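## Task

Make every plate in plate hotel H1 sit home in the slot the manifest assigns it, ID label facing front: slot 1 holds B88, slots 2 and 3 stay empty, slot 4 holds B33, slot 5 holds B38, slot 6 holds B83. A plate that stays in place only because the robot is holding it does not count. When finished, release the plate and move the gripper away.

## Robot and tools

Robot: a single four-axis SCARA-style plate mover (lift, shoulder, elbow, wrist yaw) carrying one parallel two-finger gripper that always stays level; it can rotate about vertical but never tilt. The controlled point, end_effector_position, sits midway between the two rubber pads, roughly 2-3 cm back from the fingertips. Fingers point along the gripper's +x axis and close along its y axis.

Scene frame: origin on the table top straight beneath the arm base, +z up, +x forward, +y to the left when facing along +x. Reported positions are in metres and can be slightly wrong, more so at long reach.

execute_actions takes {"actions": [...]}, run in sequence. An empty list just returns state and images. Each action may contain "rows", "steps", "until".
- rows: 1 to 15 rows, each applied for one control step (1/30 s). A row is five numbers, each in [-1, 1]: dx, dy, dz, rz, opening. There is one list per row for the single arm.
- dx, dy, dz, rz are an offset, not a pose: they describe the target relative to the gripper's measured pose at the moment the action began, expressed in the gripper's own axes (x along the fingers, y across them, z up). Every row in an action refers to that same starting pose, so rows are not cumulative; to move 12 cm forward gradually you write dx rising to 0.2. For the first action in a call, the start is the last pose a result reported. Scale: 1.0 equals 0.6 m for dx, dy, dz and 180 degrees for rz; positive rz turns from +x toward +y.
- opening is absolute, not an offset: +1 is fully open (0.140 m), -1 is closed (pads still 0.066 m apart). Going from open to closed takes about 0.6 s at least.
- steps: integer 1 to 450, default 15, never fewer than the number of rows. After the final row the arm keeps heading to that row's target with that row's opening, so big moves need extra steps. Each step the commanded pose is clipped to 70 mm and 16 degrees from the measured pose. For gentle motion ramp offsets by about 0.01 per row (6 mm per step); sudden starts can shake a held plate free. If an action is cut short, the arm may not finish by itself; send the remainder next call. Between calls the robot keeps the last command.
- until: stops the action at the first step where every condition holds; it only reads devices and does not halt motion. Only the scanner can be named, with fields "code" (a lower-case ID such as "b38", or "no_read") and "reads". Give a plain value, or [comparison, value] using =, !=, <, <=, >, >=; numbers always need a comparison. Example: {"steps": 150, "until": {"scanner": {"code": "b33"}}}. Any out-of-range number or unknown name rejects the entire call before anything moves.

zoom_image: {"camera": "cam_head_left" or "cam_head_right", "region": [x0, y0, x1, y1]} in pixels of that camera's latest 504x504 image, top-left origin, region no bigger than 504 by 504. Returns a magnified view.

finished_scene: {"scene": n}, n = 1 or 2. Ends that scene permanently and reports success; the goal must already be met and hold. Replying without any tool call also ends everything.

Results: end_effector_position (m) and end_effector_quat_wxyz in the scene frame; Joint positions = lift (m, 0 to 0.550), shoulder (rad, -2 to 2), elbow (rad, -2.8 to 2.8), wrist yaw (rad, -12.566 to 12.566), then pad gap (m). grip_measured is the actual opening on the command scale; readings may be off by about 1 mm consistently. "Hand target" is the pose the controller is currently driving toward. "pose unreachable" means the clearance check altered or refused the target; the arm stops shortly after and waits for new rows. Scanner lines give code (the ID now seen, never a wrong one) and reads (count of changes from no_read to an ID). MOTOR HOT appears at 85 °C; at 100 °C an OVER-TEMPERATURE FAULT brakes the arm until it cools.

Gripping: command an opening below grip_measured to hold; about 0.04 below is firm, smaller differences grip more softly. Pad force is limited near 18 N; a fast close can squeeze harder or bounce open.

Workcell: hotel H1 has 6 slots numbered from the bottom. A plate is home when it lies flat on its shelf's two prongs, short end facing front, behind both front pins and between the side pins. To identify a plate, lay it flat in nest RD with well A1 at the nest corner marked A1; the scanner beside the nest reports the ID once its view is clear. Well A1 sits at the labelled short end, in the corner far from the labelled long side, so the label's orientation follows from that.

Avoid: elbow within 0.4 rad of 0 (arm may fold and fault); contact torque reaching load limits (lift 52.2 N, shoulder 7.83 N m, elbow 3.91 N m, wrist yaw 1.3 N m, including the plate's weight), which freezes the arm 10 s and drops the rest of the call; holding loads long enough to overheat; knocking or placing anything off the table; drops, slips, slams and hard pushes. Brief external tugs on held plates or nudges to loose items can occur. Camera calibration for cam_head_left and cam_head_right is given as pinhole+radial with K, D and T_world_to_cam, accurate to a few degrees and millimetres.

Each tool is called after ">>>" as name([rows], argument=value, ...), one row to a line, values as JSON.

## Session

>>> execute_actions(actions=[])

Scene clock: 0.00 s.
end_effector_position=(+0.6373, -0.2098, +0.2801) grip_measured=+1.00 end_effector_quat_wxyz=(+1.000, -0.000, -0.000, -0.023)
Joint positions: [ 0.275 -1.242 -1.64  -3.447  0.14 ]
Motor temperatures (°C, as the motors report them): [26 24 22 23]
Hand target: +0.637, -0.210, +0.280; +1.000, -0.000, -0.000, -0.023
scanner: code=no_read reads=0

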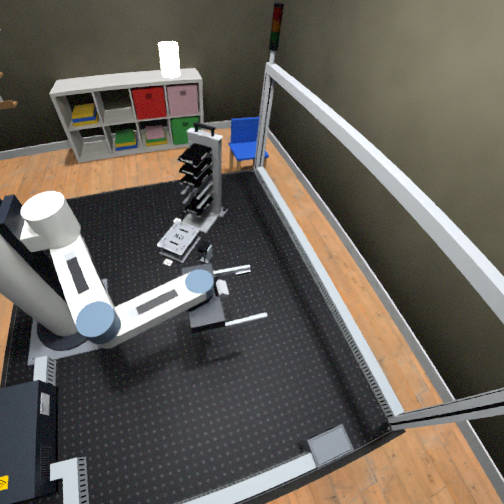

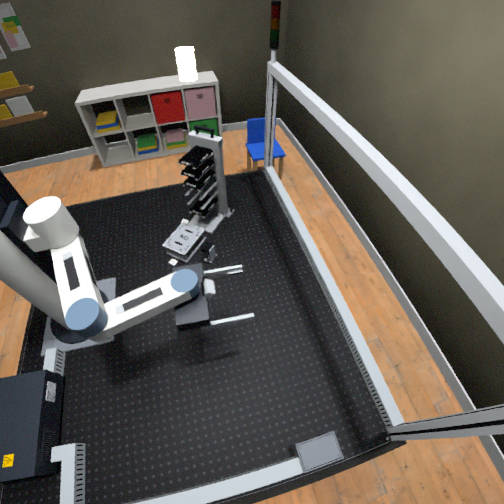

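>>> zoom_image(camera="cam_head_left", region=[140, 120, 260, 280])

>>> zoom_image(camera="cam_head_right", region=[140, 120, 260, 280])

>>> zoom_image(camera="cam_head_left", region=[170, 135, 230, 235])

Region (140, 120, 260, 280) of cam_head_left's 504x504 image, scaled by 3.150, with more detail than that image has; it fills the left 378 columns of this view, and the rest is white.

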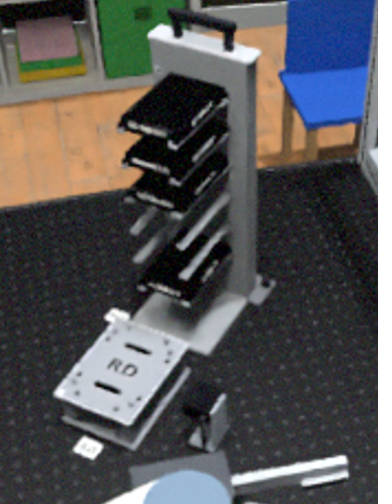

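Region (140, 120, 260, 280) of cam_head_right's 504x504 image, scaled by 3.150, with more detail than that image has; it fills the left 378 columns of this view, and the rest is white.

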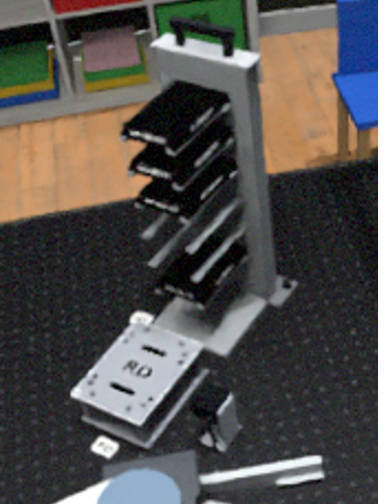

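Region (170, 135, 230, 235) of cam_head_left's 504x504 image, scaled by 5.040, with more detail than that image has; it fills the left 302 columns of this view, and the rest is white.

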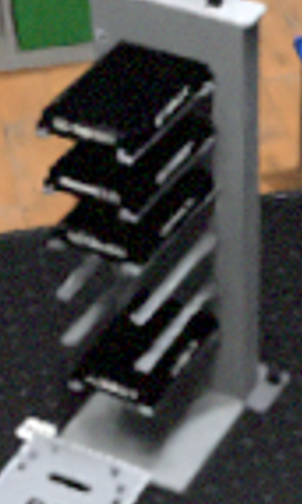

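>>> zoom_image(camera="cam_head_left", region=[170, 140, 220, 190])

>>> zoom_image(camera="cam_head_right", region=[170, 140, 220, 190])

>>> zoom_image(camera="cam_head_left", region=[150, 190, 230, 270])

>>> zoom_image(camera="cam_head_right", region=[150, 190, 230, 270])

Region (170, 140, 220, 190) of cam_head_left's 504x504 image, scaled by 10.080, with more detail than that image has.

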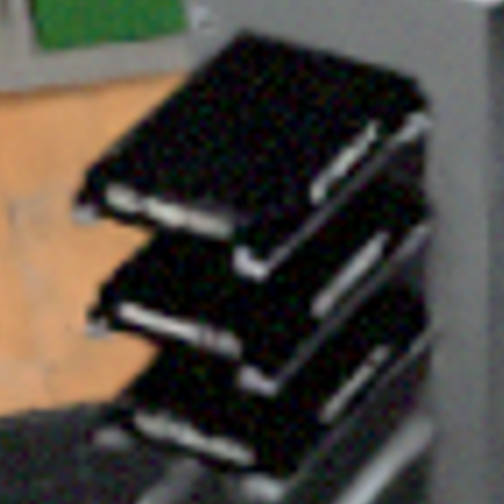

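Region (170, 140, 220, 190) of cam_head_right's 504x504 image, scaled by 10.080, with more detail than that image has.

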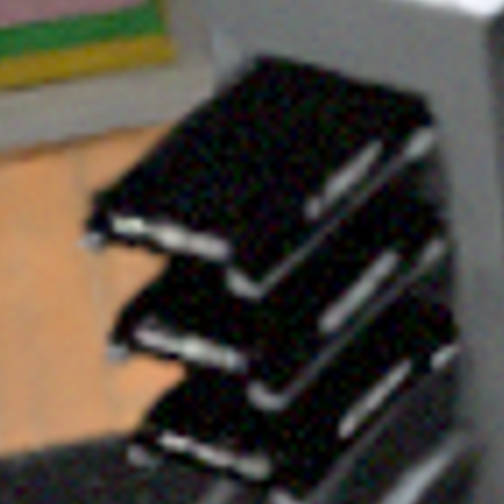

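Region (150, 190, 230, 270) of cam_head_left's 504x504 image, scaled by 6.300, with more detail than that image has.

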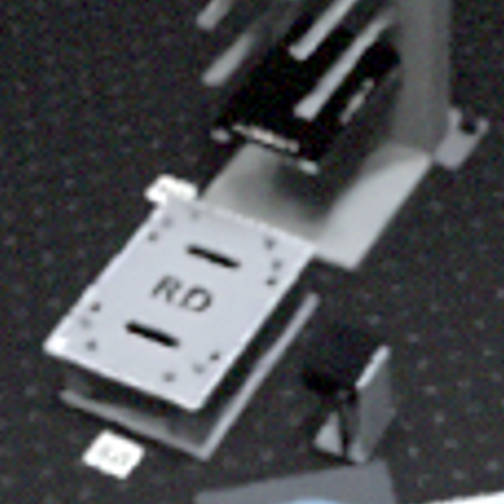

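Region (150, 190, 230, 270) of cam_head_right's 504x504 image, scaled by 6.300, with more detail than that image has.

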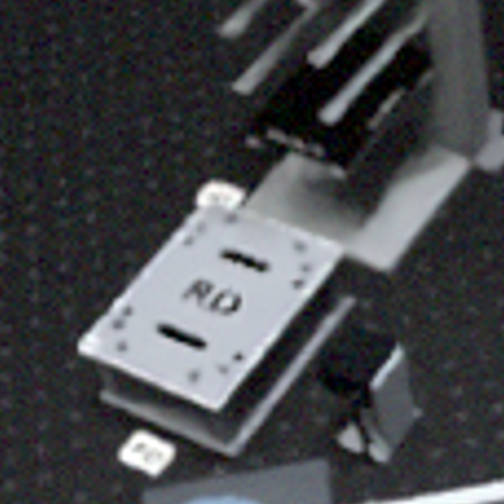

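>>> execute_actions([
  {"rows":[[-0.254,0.906,0.09,0.265,1]],"steps":90},
])

>>> zoom_image(camera="cam_head_left", region=[130, 130, 230, 230])

>>> zoom_image(camera="cam_head_right", region=[130, 130, 230, 230])

Scene clock: 31.50 s.
end_effector_position=(+0.5102, +0.3402, +0.3341) grip_measured=+1.00 end_effector_quat_wxyz=(+0.924, -0.000, -0.000, +0.383)
Joint positions: [ 0.329  0.018 -1.406 -4.109  0.14 ]
Motor temperatures (°C, as the motors report them): [26 24 22 23]
Hand target: +0.510, +0.340, +0.334; +0.924, -0.000, -0.000, +0.383
Off the commanded pose: 0.000 m, 0 deg.
scanner: code=no_read reads=0

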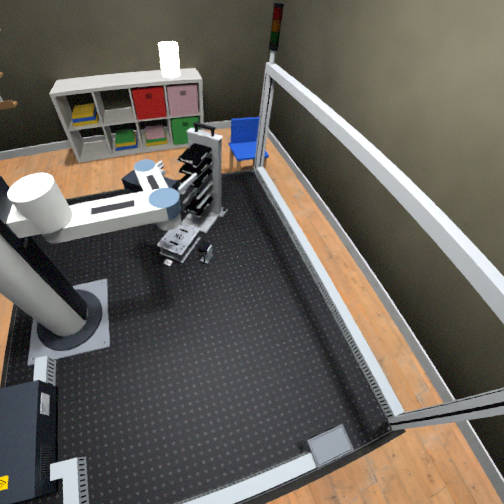

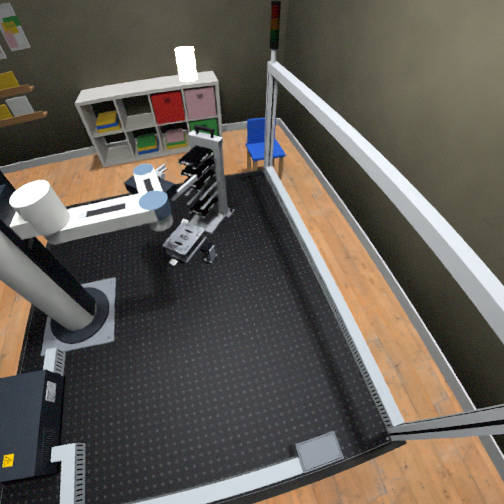

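Region (130, 130, 230, 230) of cam_head_left's 504x504 image, scaled by 5.040, with more detail than that image has.

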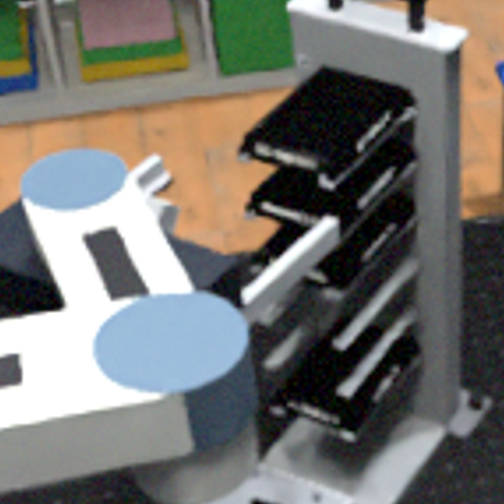

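Region (130, 130, 230, 230) of cam_head_right's 504x504 image, scaled by 5.040, with more detail than that image has.

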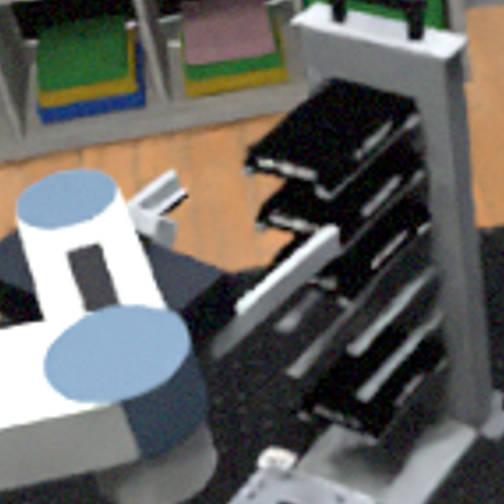

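>>> execute_actions([
  {"rows":[[-0.04,0,0,0,1]],"steps":15},
  {"rows":[[0,-0.068,0.11,0,1]],"steps":25},
  {"rows":[[0.12,0,0,0,1]],"steps":30},
])

>>> zoom_image(camera="cam_head_left", region=[150, 120, 230, 200])

>>> zoom_image(camera="cam_head_right", region=[150, 120, 230, 200])

Scene clock: 44.80 s.
end_effector_position=(+0.5730, +0.3453, +0.4001) grip_measured=+1.00 end_effector_quat_wxyz=(+0.924, -0.000, -0.000, +0.383)
Joint positions: [ 0.395  0.025 -1.676 -3.846  0.14 ]
Motor temperatures (°C, as the motors report them): [26 24 22 23]
Hand target: +0.573, +0.345, +0.400; +0.924, -0.000, -0.000, +0.383
Off the commanded pose: 0.000 m, 0 deg.
scanner: code=no_read reads=0

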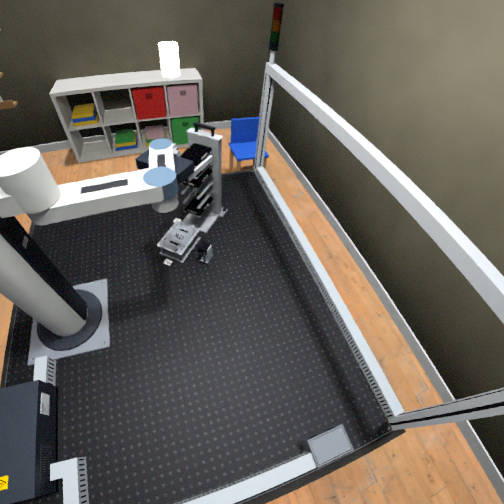

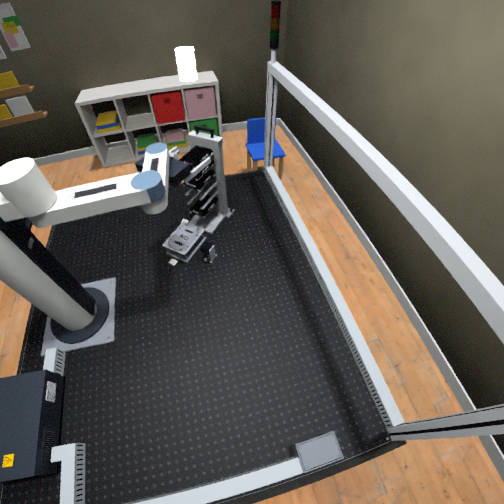

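Region (150, 120, 230, 200) of cam_head_left's 504x504 image, scaled by 6.300, with more detail than that image has.

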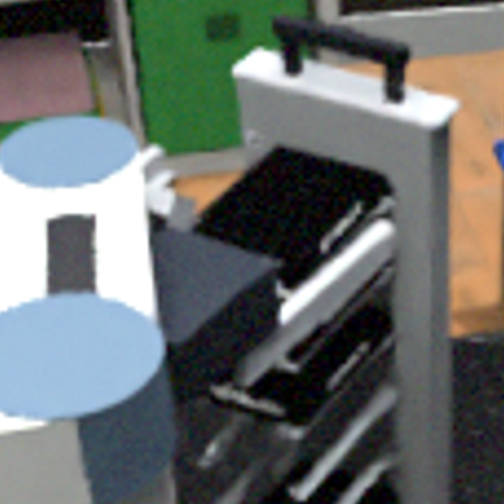

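Region (150, 120, 230, 200) of cam_head_right's 504x504 image, scaled by 6.300, with more detail than that image has.

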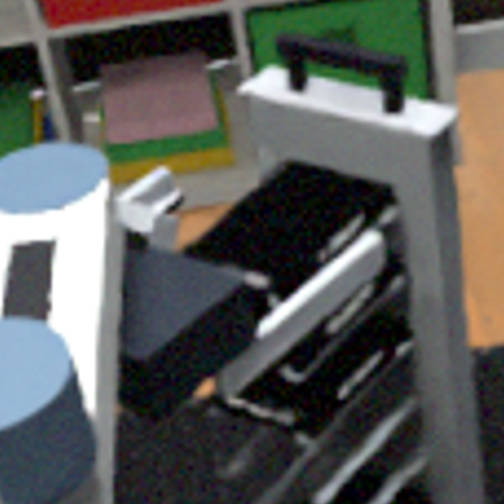

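>>> execute_actions([
  {"rows":[[0.05,0,0,0,0.3]],"steps":20},
  {"rows":[[0,0,0,0,-0.2]],"steps":20},
])

>>> zoom_image(camera="cam_head_left", region=[160, 120, 230, 190])

>>> zoom_image(camera="cam_head_right", region=[160, 120, 230, 190])

Scene clock: 52.97 s.
end_effector_position=(+0.5942, +0.3666, +0.4001) grip_measured=-0.20 end_effector_quat_wxyz=(+0.924, -0.000, -0.000, +0.383)
Joint positions: [ 0.395  0.112 -1.858 -3.75   0.096]
Motor temperatures (°C, as the motors report them): [26 24 22 23]
Hand target: +0.594, +0.367, +0.400; +0.924, -0.000, -0.000, +0.383
Off the commanded pose: 0.000 m, 0 deg.
scanner: code=no_read reads=0

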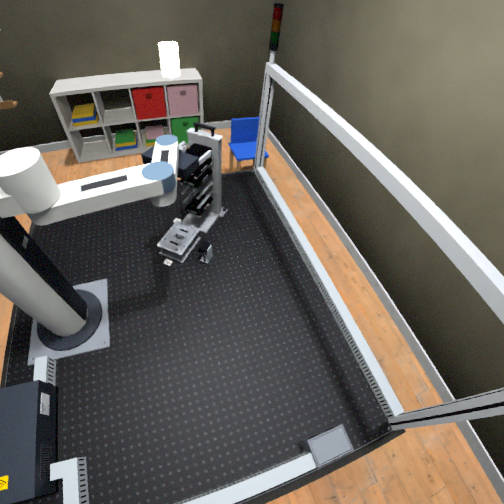

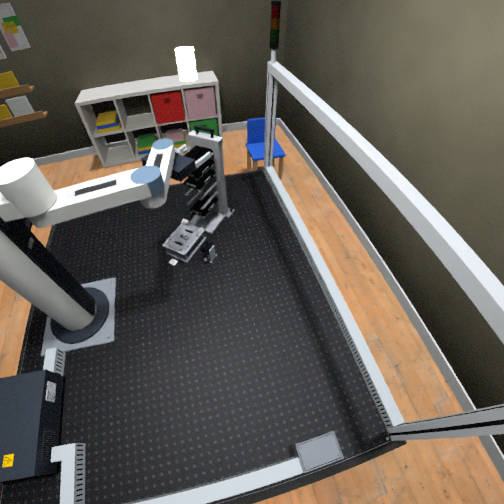

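Region (160, 120, 230, 190) of cam_head_left's 504x504 image, scaled by 7.200, with more detail than that image has.

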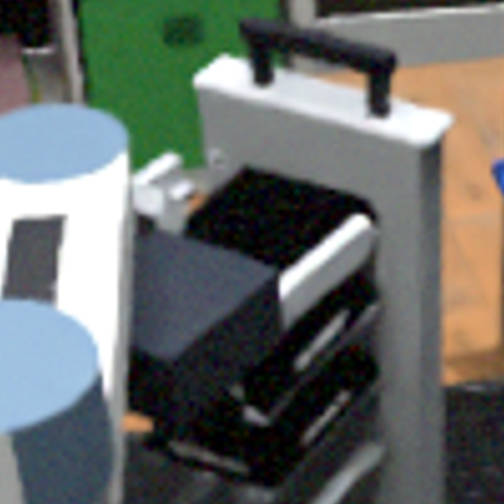

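Region (160, 120, 230, 190) of cam_head_right's 504x504 image, scaled by 7.200, with more detail than that image has.

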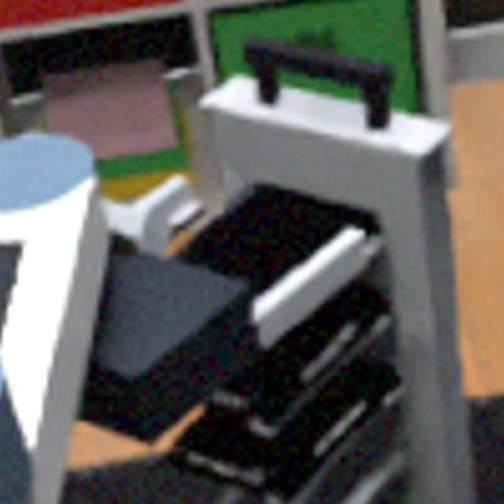

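>>> execute_actions([
  {"rows":[[0,0,0,0,0.2]],"steps":10},
  {"rows":[[0,0,-0.02,0,0.2]],"steps":15},
  {"rows":[[0,0,0,0,0],[0,0,0,0,-0.05],[0,0,0,0,-0.1],[0,0,0,0,-0.15],[0,0,0,0,-0.2],[0,0,0,0,-0.24],[0,0,0,0,-0.28],[0,0,0,0,-0.32],[0,0,0,0,-0.36],[0,0,0,0,-0.4],[0,0,0,0,-0.43],[0,0,0,0,-0.46],[0,0,0,0,-0.49],[0,0,0,0,-0.52],[0,0,0,0,-0.55]],"steps":30},
])

>>> zoom_image(camera="cam_head_right", region=[160, 120, 230, 190])

Scene clock: 61.77 s.
end_effector_position=(+0.5916, +0.3687, +0.3881) grip_measured=-0.50 end_effector_quat_wxyz=(+0.921, -0.000, -0.000, +0.389)
Joint positions: [ 0.383  0.114 -1.855 -3.743  0.084]
Motor temperatures (°C, as the motors report them): [26 24 22 23]
Hand target: +0.594, +0.367, +0.388; +0.924, -0.000, -0.000, +0.383
Off the commanded pose: 0.003 m, 1 deg.
scanner: code=no_read reads=0

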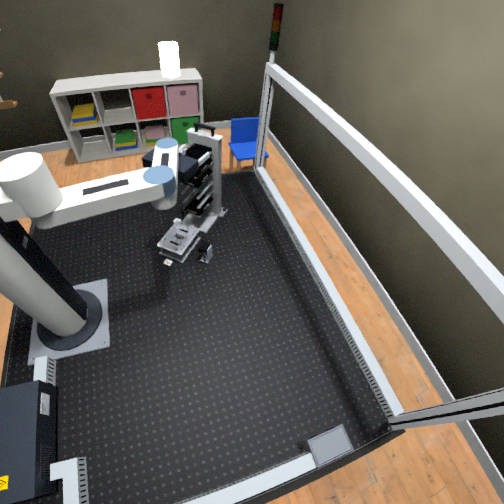

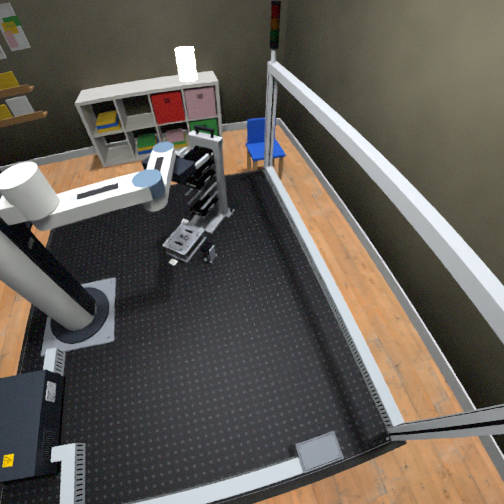

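Region (160, 120, 230, 190) of cam_head_right's 504x504 image, scaled by 7.200, with more detail than that image has.

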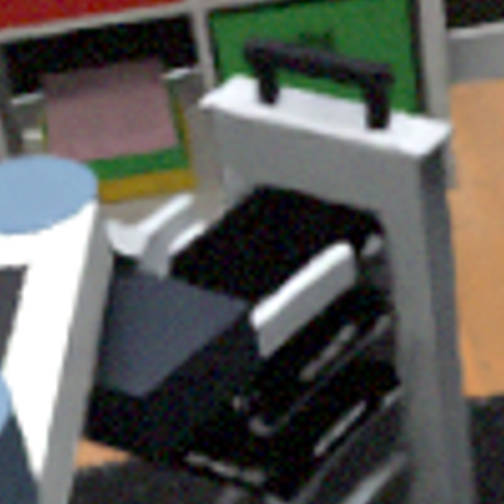

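>>> execute_actions([
  {"rows":[[0,0,0,0,-0.3]],"steps":10},
  {"rows":[[0.008,0.0015,-0.005,0.003,-0.3]],"steps":15},
  {"rows":[[0,0,0,0,-0.36],[0,0,0,0,-0.4],[0,0,0,0,-0.43],[0,0,0,0,-0.46],[0,0,0,0,-0.49],[0,0,0,0,-0.52],[0,0,0,0,-0.55]],"steps":20},
])

Scene clock: 68.30 s.
end_effector_position=(+0.5939, +0.3731, +0.3851) grip_measured=-0.53 end_effector_quat_wxyz=(+0.919, -0.000, -0.000, +0.394)
Joint positions: [ 0.38   0.128 -1.886 -3.715  0.084]
Motor temperatures (°C, as the motors report them): [26 24 22 23]
Hand target: +0.594, +0.373, +0.385; +0.919, -0.000, -0.000, +0.393
Off the commanded pose: 0.000 m, 0 deg.
scanner: code=no_read reads=0

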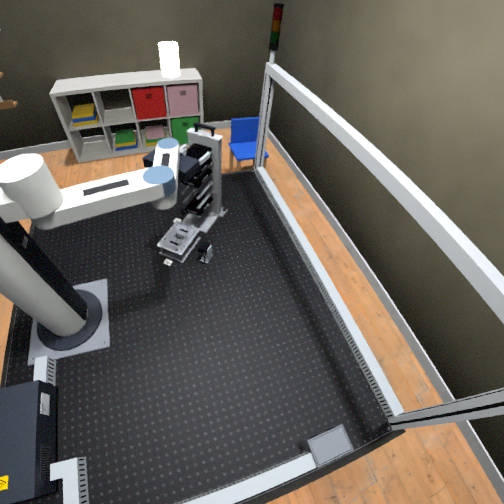

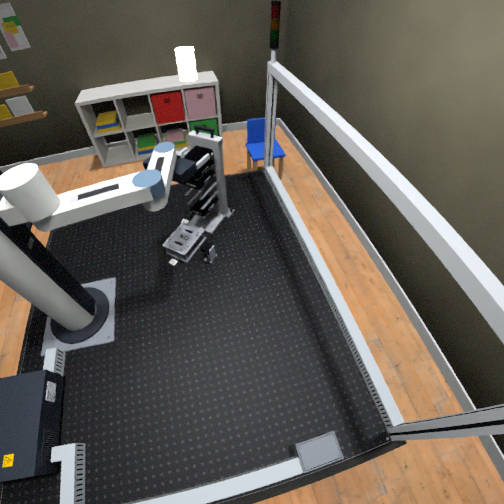

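>>> execute_actions([
  {"rows":[[0,0,0,0,-0.58],[0,0,0,0,-0.58],[0,0,0,0,-0.58],[0,0,0.004,0,-0.58],[0,0,0.008,0,-0.58],[0,0,0.013,0,-0.58],[0,0,0.018,0,-0.58],[0,0,0.023,0,-0.58]],"steps":20},
  {"rows":[[-0.005,0,0,0,-0.58],[-0.015,0,0,0,-0.58],[-0.03,0,0,0,-0.58],[-0.05,0,0,0,-0.58],[-0.07,0,0,0,-0.58],[-0.09,0,0,0,-0.58],[-0.115,0,0,0,-0.58],[-0.14,0,0,0,-0.58],[-0.165,0,0,0,-0.58],[-0.19,0,0,0,-0.58],[-0.215,0,0,0,-0.58],[-0.24,0,0,0,-0.58],[-0.26,0,0,0,-0.58],[-0.28,0,0,0,-0.58],[-0.3,0,0,0,-0.58]],"steps":40},
  {"rows":[[0,0,-0.01,0,-0.58],[0,0,-0.03,0,-0.58],[0,0,-0.06,0,-0.58],[0,0,-0.1,0,-0.58],[0,0,-0.5,0,-0.58]],"steps":50},
])

>>> zoom_image(camera="cam_head_left", region=[150, 190, 230, 270])

>>> zoom_image(camera="cam_head_right", region=[150, 190, 230, 270])

>>> zoom_image(camera="cam_head_left", region=[160, 135, 240, 225])

Scene clock: 89.40 s.
end_effector_position=(+0.4696, +0.2427, +0.0988) grip_measured=-0.53 end_effector_quat_wxyz=(+0.919, -0.000, -0.000, +0.394)
Joint positions: [ 0.094 -0.324 -0.963 -4.186  0.083]
Motor temperatures (°C, as the motors report them): [26 24 22 23]
Hand target: +0.470, +0.243, +0.099; +0.919, -0.000, -0.000, +0.394
Off the commanded pose: 0.000 m, 0 deg.
scanner: code=no_read reads=0

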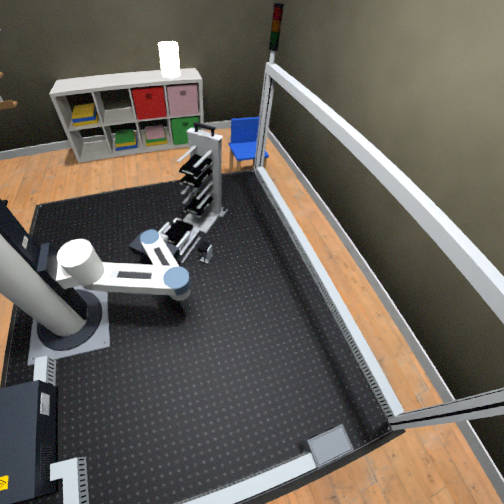

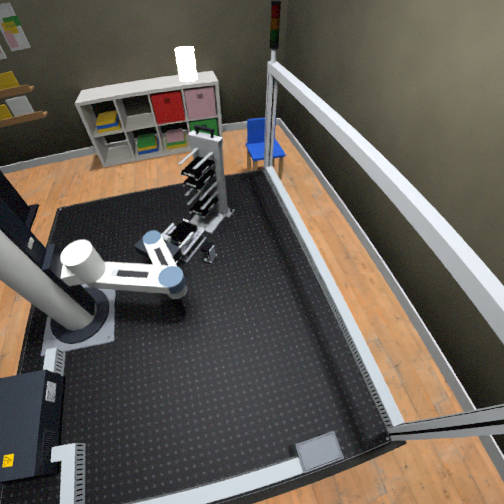

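Region (150, 190, 230, 270) of cam_head_left's 504x504 image, scaled by 6.300, with more detail than that image has.

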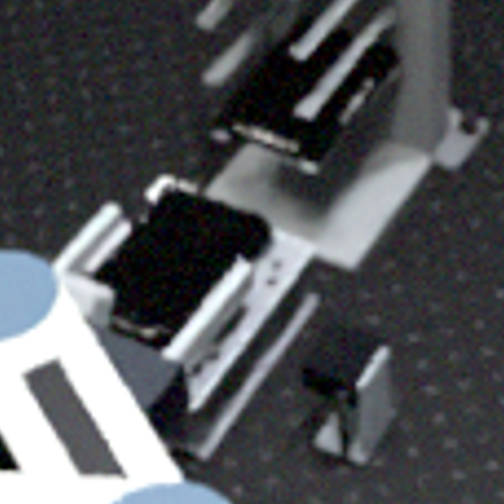

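Region (150, 190, 230, 270) of cam_head_right's 504x504 image, scaled by 6.300, with more detail than that image has.

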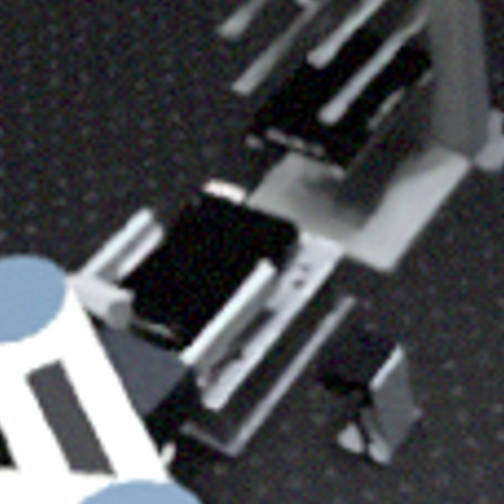

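Region (160, 135, 240, 225) of cam_head_left's 504x504 image, scaled by 5.600, with more detail than that image has.

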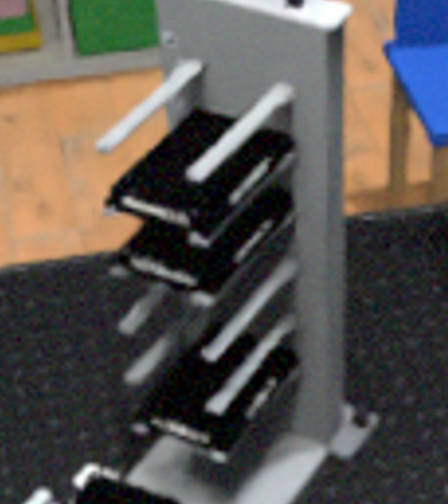

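>>> execute_actions([
  {"rows":[[0,0,-0.005,0,-0.58],[0,0,-0.01,0,-0.58],[0,0,-0.015,0,-0.58],[0,0,-0.02,0,-0.58]],"steps":20},
])

>>> zoom_image(camera="cam_head_left", region=[160, 215, 210, 265])

>>> zoom_image(camera="cam_head_right", region=[165, 215, 215, 265])

Scene clock: 99.20 s.
end_effector_position=(+0.4696, +0.2427, +0.0881) grip_measured=-0.53 end_effector_quat_wxyz=(+0.919, -0.000, -0.000, +0.394)
Joint positions: [ 0.083 -0.324 -0.963 -4.186  0.083]
Motor temperatures (°C, as the motors report them): [26 24 22 23]
Hand target: +0.470, +0.243, +0.087; +0.919, -0.000, -0.000, +0.394
Off the commanded pose: 0.001 m, 0 deg.
scanner: code=no_read reads=0

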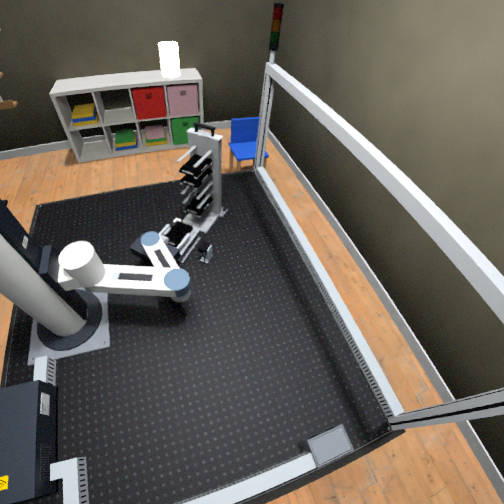

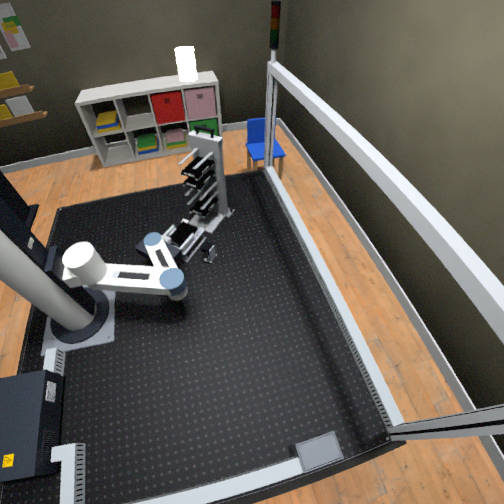

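Region (160, 215, 210, 265) of cam_head_left's 504x504 image, scaled by 10.080, with more detail than that image has.

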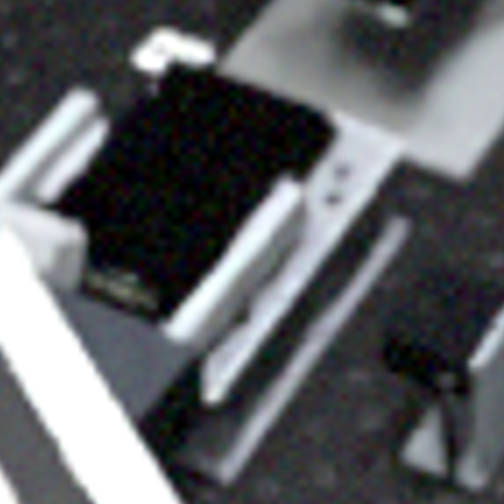

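Region (165, 215, 215, 265) of cam_head_right's 504x504 image, scaled by 10.080, with more detail than that image has.

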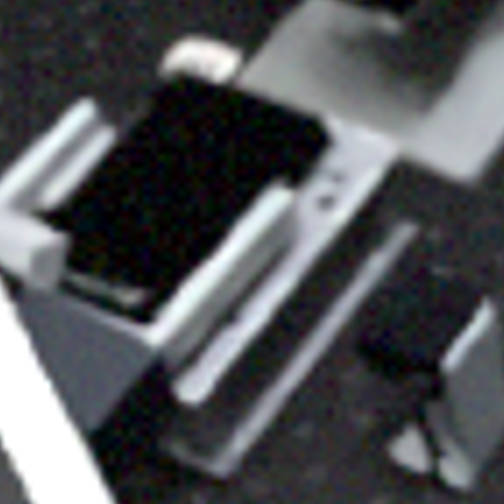

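>>> execute_actions([
  {"rows":[[0,0,0.012,0,-0.58]],"steps":15},
  {"rows":[[-0.003,-0.007,0,0,-0.58],[-0.006,-0.014,0,0,-0.58],[-0.012,-0.021,0,0.005,-0.58]],"steps":20},
])

>>> zoom_image(camera="cam_head_left", region=[160, 215, 210, 265])

>>> zoom_image(camera="cam_head_right", region=[165, 215, 215, 265])

Scene clock: 111.93 s.
end_effector_position=(+0.4739, +0.2287, +0.0953) grip_measured=-0.53 end_effector_quat_wxyz=(+0.916, -0.000, -0.000, +0.401)
Joint positions: [ 0.09  -0.396 -0.946 -4.115  0.083]
Motor temperatures (°C, as the motors report them): [25 24 22 23]
Hand target: +0.474, +0.229, +0.095; +0.916, -0.000, -0.000, +0.402
Off the commanded pose: 0.000 m, 0 deg.
scanner: code=no_read reads=0

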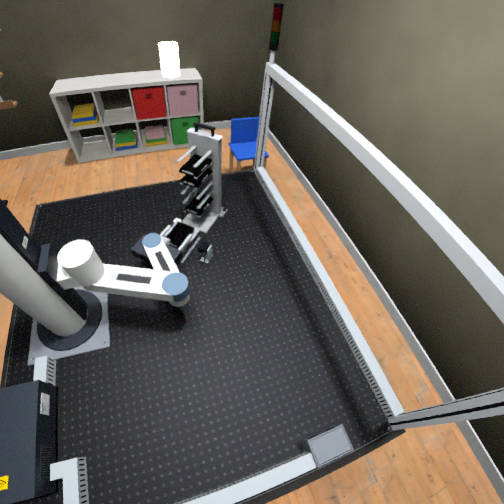

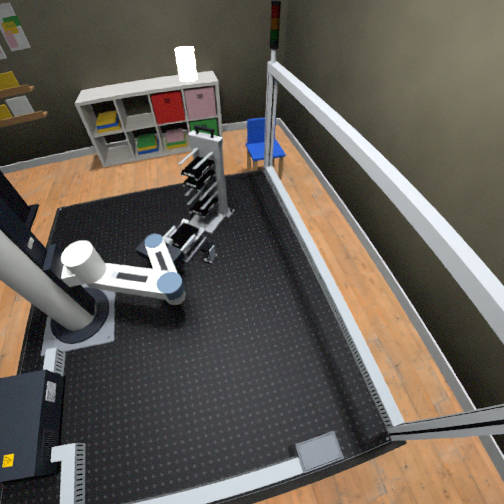

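Region (160, 215, 210, 265) of cam_head_left's 504x504 image, scaled by 10.080, with more detail than that image has.

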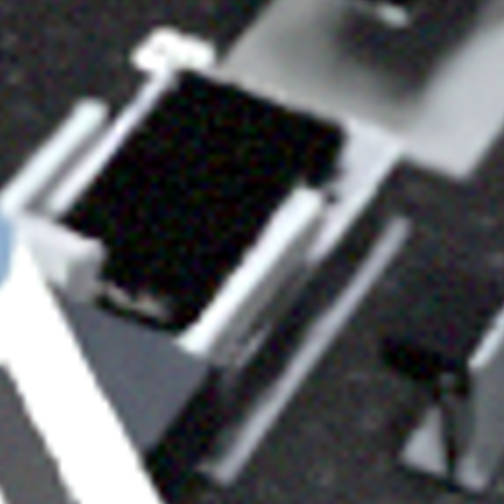

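Region (165, 215, 215, 265) of cam_head_right's 504x504 image, scaled by 10.080, with more detail than that image has.

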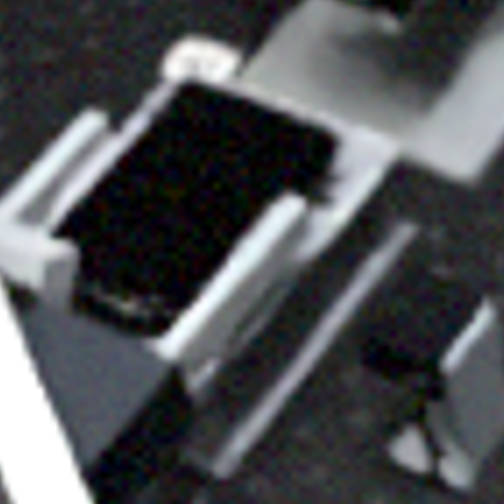

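>>> execute_actions([
  {"rows":[[0.008,0.007,0,0,-0.58]],"steps":15},
  {"rows":[[0,0,-0.004,0,-0.58],[0,0,-0.008,0,-0.58],[0,0,-0.012,0,-0.58]],"steps":20},
  {"rows":[[0,0,0,0,0]],"steps":15},
  {"rows":[[0,0,0.03,0,0]],"steps":12},
  {"rows":[[-0.1,0,0.5,0,0]],"steps":40},
])

>>> zoom_image(camera="cam_head_left", region=[155, 215, 205, 265])

>>> zoom_image(camera="cam_head_right", region=[160, 215, 210, 265])

Scene clock: 122.00 s.
end_effector_position=(+0.4325, +0.1914, +0.4063) grip_measured=+0.00 end_effector_quat_wxyz=(+0.915, -0.000, -0.000, +0.404)
Joint positions: [ 0.401 -0.516 -0.713 -4.224  0.103]
Motor temperatures (°C, as the motors report them): [26 24 22 23]
Hand target: +0.433, +0.191, +0.406; +0.915, -0.000, -0.000, +0.403
Off the commanded pose: 0.000 m, 0 deg.
scanner: code=b38 reads=1

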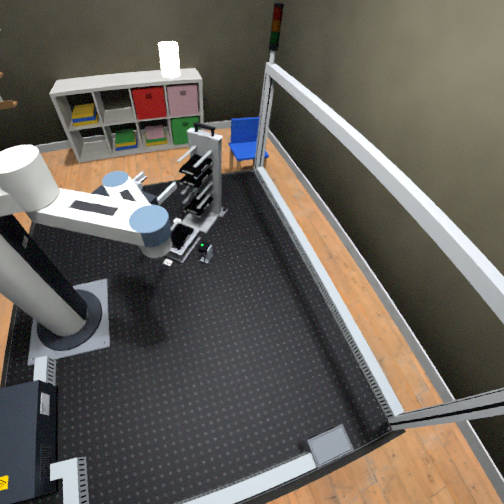

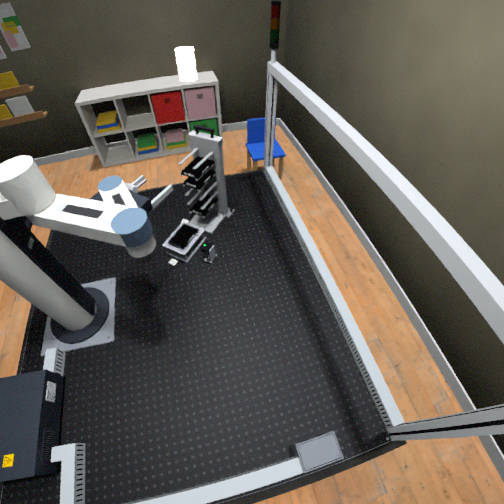

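Region (155, 215, 205, 265) of cam_head_left's 504x504 image, scaled by 10.080, with more detail than that image has.

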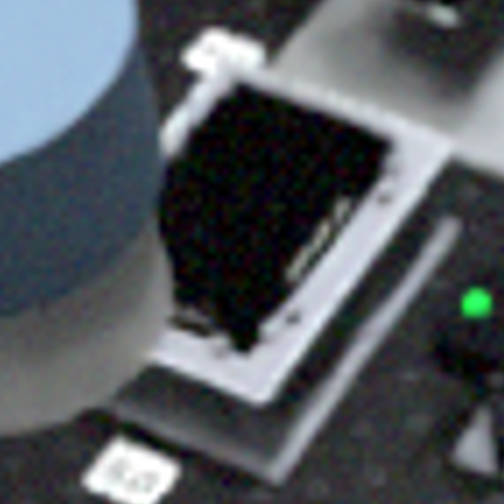

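Region (160, 215, 210, 265) of cam_head_right's 504x504 image, scaled by 10.080, with more detail than that image has.

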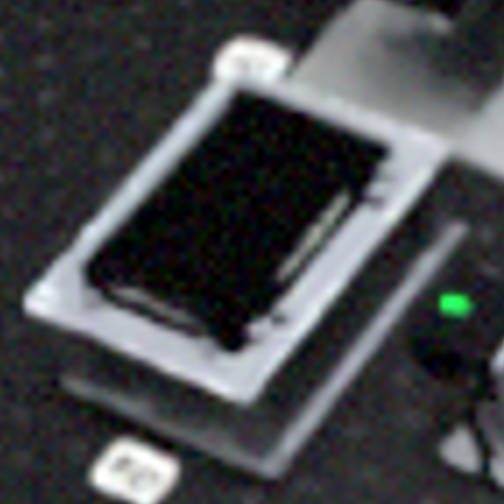

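>>> execute_actions([
  {"rows":[[0.1048,0.012,-0.127,-0.007,0]],"steps":30},
  {"rows":[[0.1,0,0,0,0],[0.15,0,0,0,0],[0.2,0,0,0,0],[0.25,0,0,0,0],[0.3,0,0,0,0]],"steps":40},
  {"rows":[[0,0,0,0,-0.3],[0,0,0,0,-0.3],[0,0,0,0,-0.3],[0,0,0,0,-0.3],[0,0,0,0,-0.36],[0,0,0,0,-0.4],[0,0,0,0,-0.43],[0,0,0,0,-0.46],[0,0,0,0,-0.49],[0,0,0,0,-0.52],[0,0,0,0,-0.55],[0,0,0,0,-0.58]],"steps":22},
])

>>> zoom_image(camera="cam_head_right", region=[160, 130, 230, 200])

Scene clock: 136.17 s.
end_effector_position=(+0.5936, +0.3731, +0.3301) grip_measured=-0.47 end_effector_quat_wxyz=(+0.919, -0.000, -0.000, +0.394)
Joint positions: [ 0.325  0.128 -1.885 -3.716  0.086]
Motor temperatures (°C, as the motors report them): [26 24 22 23]
Hand target: +0.594, +0.373, +0.330; +0.919, -0.000, -0.000, +0.393
Off the commanded pose: 0.000 m, 0 deg.
scanner: code=b38 reads=1

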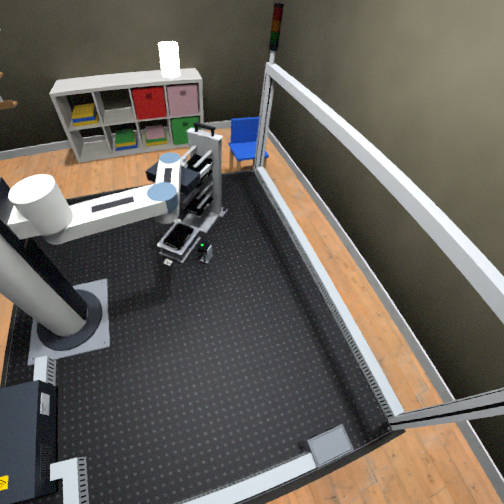

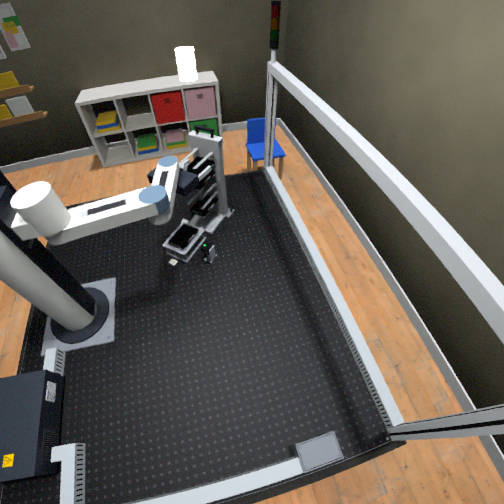

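Region (160, 130, 230, 200) of cam_head_right's 504x504 image, scaled by 7.200, with more detail than that image has.

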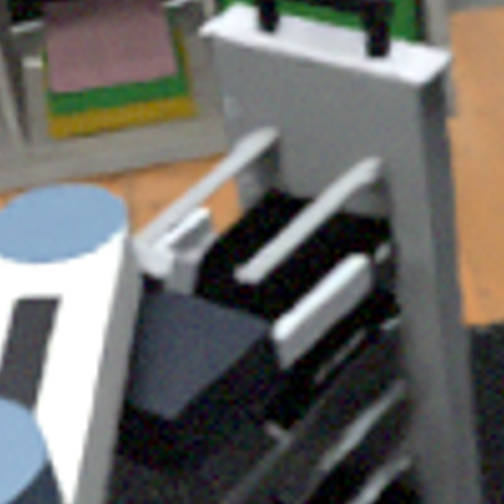

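>>> execute_actions([
  {"rows":[[0,0,0,0,-0.36]],"steps":8},
  {"rows":[[0,0,0.006,0,-0.36]],"steps":12},
  {"rows":[[0,0,0,0,-0.4],[0,0,0,0,-0.43],[0,0,0,0,-0.46],[0,0,0,0,-0.49],[0,0,0,0,-0.52],[0,0,0,0,-0.55],[0,0,0,0,-0.58]],"steps":18},
])

Scene clock: 142.40 s.
end_effector_position=(+0.5936, +0.3732, +0.3337) grip_measured=-0.53 end_effector_quat_wxyz=(+0.919, -0.000, -0.000, +0.394)
Joint positions: [ 0.329  0.128 -1.885 -3.716  0.083]
Motor temperatures (°C, as the motors report them): [26 24 22 23]
Hand target: +0.594, +0.373, +0.334; +0.919, -0.000, -0.000, +0.394
Off the commanded pose: 0.000 m, 0 deg.
scanner: code=b38 reads=1

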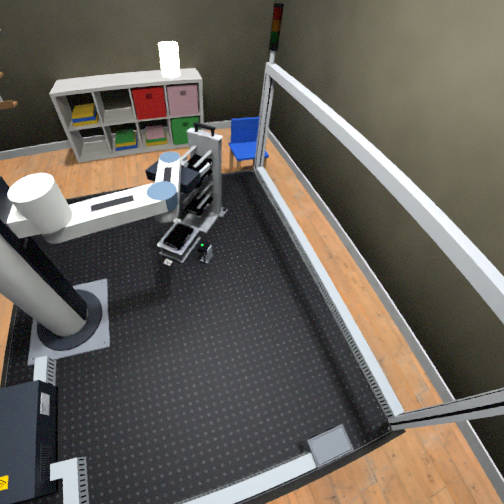

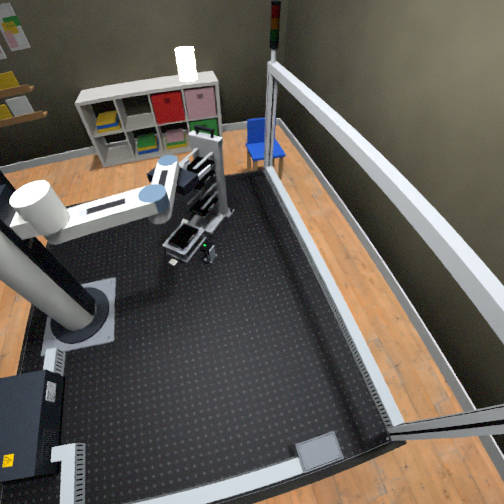

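Place with net rise 51 mm to sense contact.

>>> execute_actions([
  {"rows":[[0,0,0.005,0,-0.58],[0,0,0.01,0,-0.58],[0,0,0.015,0,-0.58],[0,0,0.02,0,-0.58]],"steps":14},
  {"rows":[[-0.01,0,0,0,-0.58],[-0.03,0,0,0,-0.58],[-0.05,0,0,0,-0.58],[-0.075,0,0,0,-0.58],[-0.1,0,0,0,-0.58],[-0.13,0,0,0,-0.58],[-0.16,0,0,0,-0.58],[-0.19,0,0,0,-0.58],[-0.22,0,0,0,-0.58],[-0.25,0,0,0,-0.58]],"steps":35},
  {"rows":[[0,0,0.02,0,-0.58],[0,0,0.05,0,-0.58],[0,0,0.09,0,-0.58]],"steps":20},
  {"rows":[[0.01,0,0,0,-0.58],[0.03,0,0,0,-0.58],[0.05,0,0,0,-0.58],[0.075,0,0,0,-0.58],[0.1,0,0,0,-0.58],[0.13,0,0,0,-0.58],[0.16,0,0,0,-0.58],[0.19,0,0,0,-0.58],[0.22,0,0,0,-0.58],[0.25,0,0,0,-0.58]],"steps":35},
  {"rows":[[0,0,-0.004,0,-0.58],[0,0,-0.008,0,-0.58],[0,0,-0.012,0,-0.58],[0,0,-0.015,0,-0.58],[0,0,-0.018,0,-0.58],[0,0,-0.02,0,-0.58],[0,0,-0.022,0,-0.58],[0,0,-0.024,0,-0.58],[0,0,-0.025,0,-0.58]],"steps":20},
])

Scene clock: 157.80 s.
end_effector_position=(+0.5934, +0.3733, +0.3854) grip_measured=-0.54 end_effector_quat_wxyz=(+0.919, -0.000, -0.000, +0.395)
Joint positions: [ 0.38   0.128 -1.885 -3.714  0.083]
Motor temperatures (°C, as the motors report them): [26 24 22 23]
Hand target: +0.593, +0.373, +0.385; +0.919, -0.000, -0.000, +0.394
Off the commanded pose: 0.001 m, 0 deg.
scanner: code=b38 reads=1

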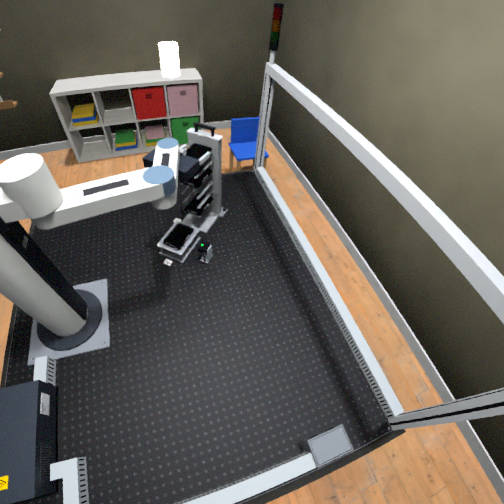

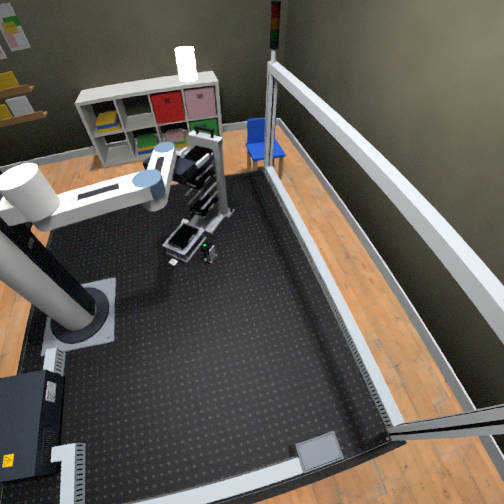

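>>> execute_actions([
  {"rows":[[0,0,0.001,0,-0.1]],"steps":12},
  {"rows":[[-0.05,0,0,0,-0.1],[-0.1,0,0,0,-0.1],[-0.15,0,0,0,-0.1],[-0.3045,0,0,0,-0.1]],"steps":35},
  {"rows":[[0,-0.0123,-0.495,0.006,-0.1]],"steps":45},
  {"rows":[[0,0,0,0,-0.3],[0,0,0,0,-0.3],[0,0,0,0,-0.3],[0,0,0,0,-0.36],[0,0,0,0,-0.4],[0,0,0,0,-0.43],[0,0,0,0,-0.46],[0,0,0,0,-0.49],[0,0,0,0,-0.52],[0,0,0,0,-0.55],[0,0,0,0,-0.58]],"steps":22},
])

>>> zoom_image(camera="cam_head_left", region=[170, 140, 220, 190])

Scene clock: 168.80 s.
end_effector_position=(+0.4729, +0.2356, +0.0893) grip_measured=-0.58 end_effector_quat_wxyz=(+0.915, -0.000, -0.000, +0.404)
Joint positions: [ 0.084 -0.368 -0.96  -4.123  0.082]
Motor temperatures (°C, as the motors report them): [26 24 22 23]
Hand target: +0.473, +0.236, +0.089; +0.915, -0.000, -0.000, +0.404
Off the commanded pose: 0.000 m, 0 deg.
scanner: code=b38 reads=1

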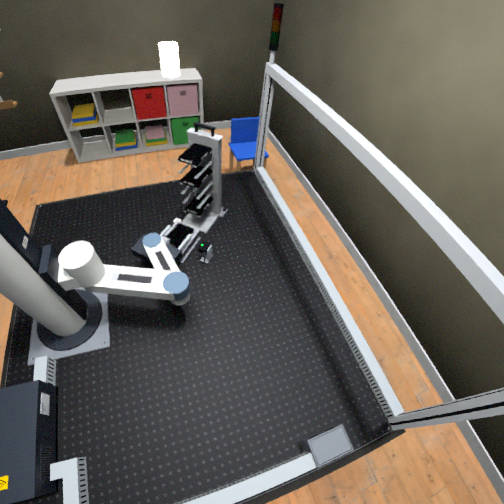

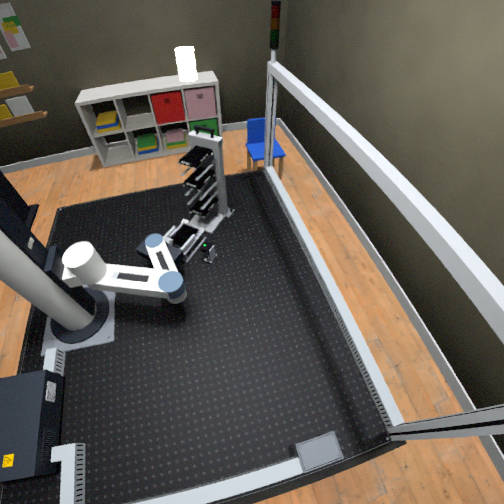

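Region (170, 140, 220, 190) of cam_head_left's 504x504 image, scaled by 10.080, with more detail than that image has.

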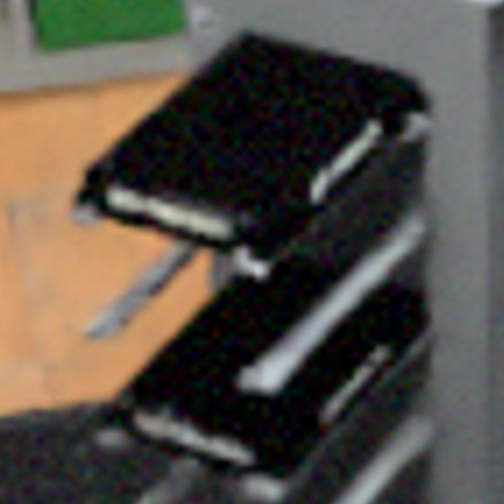

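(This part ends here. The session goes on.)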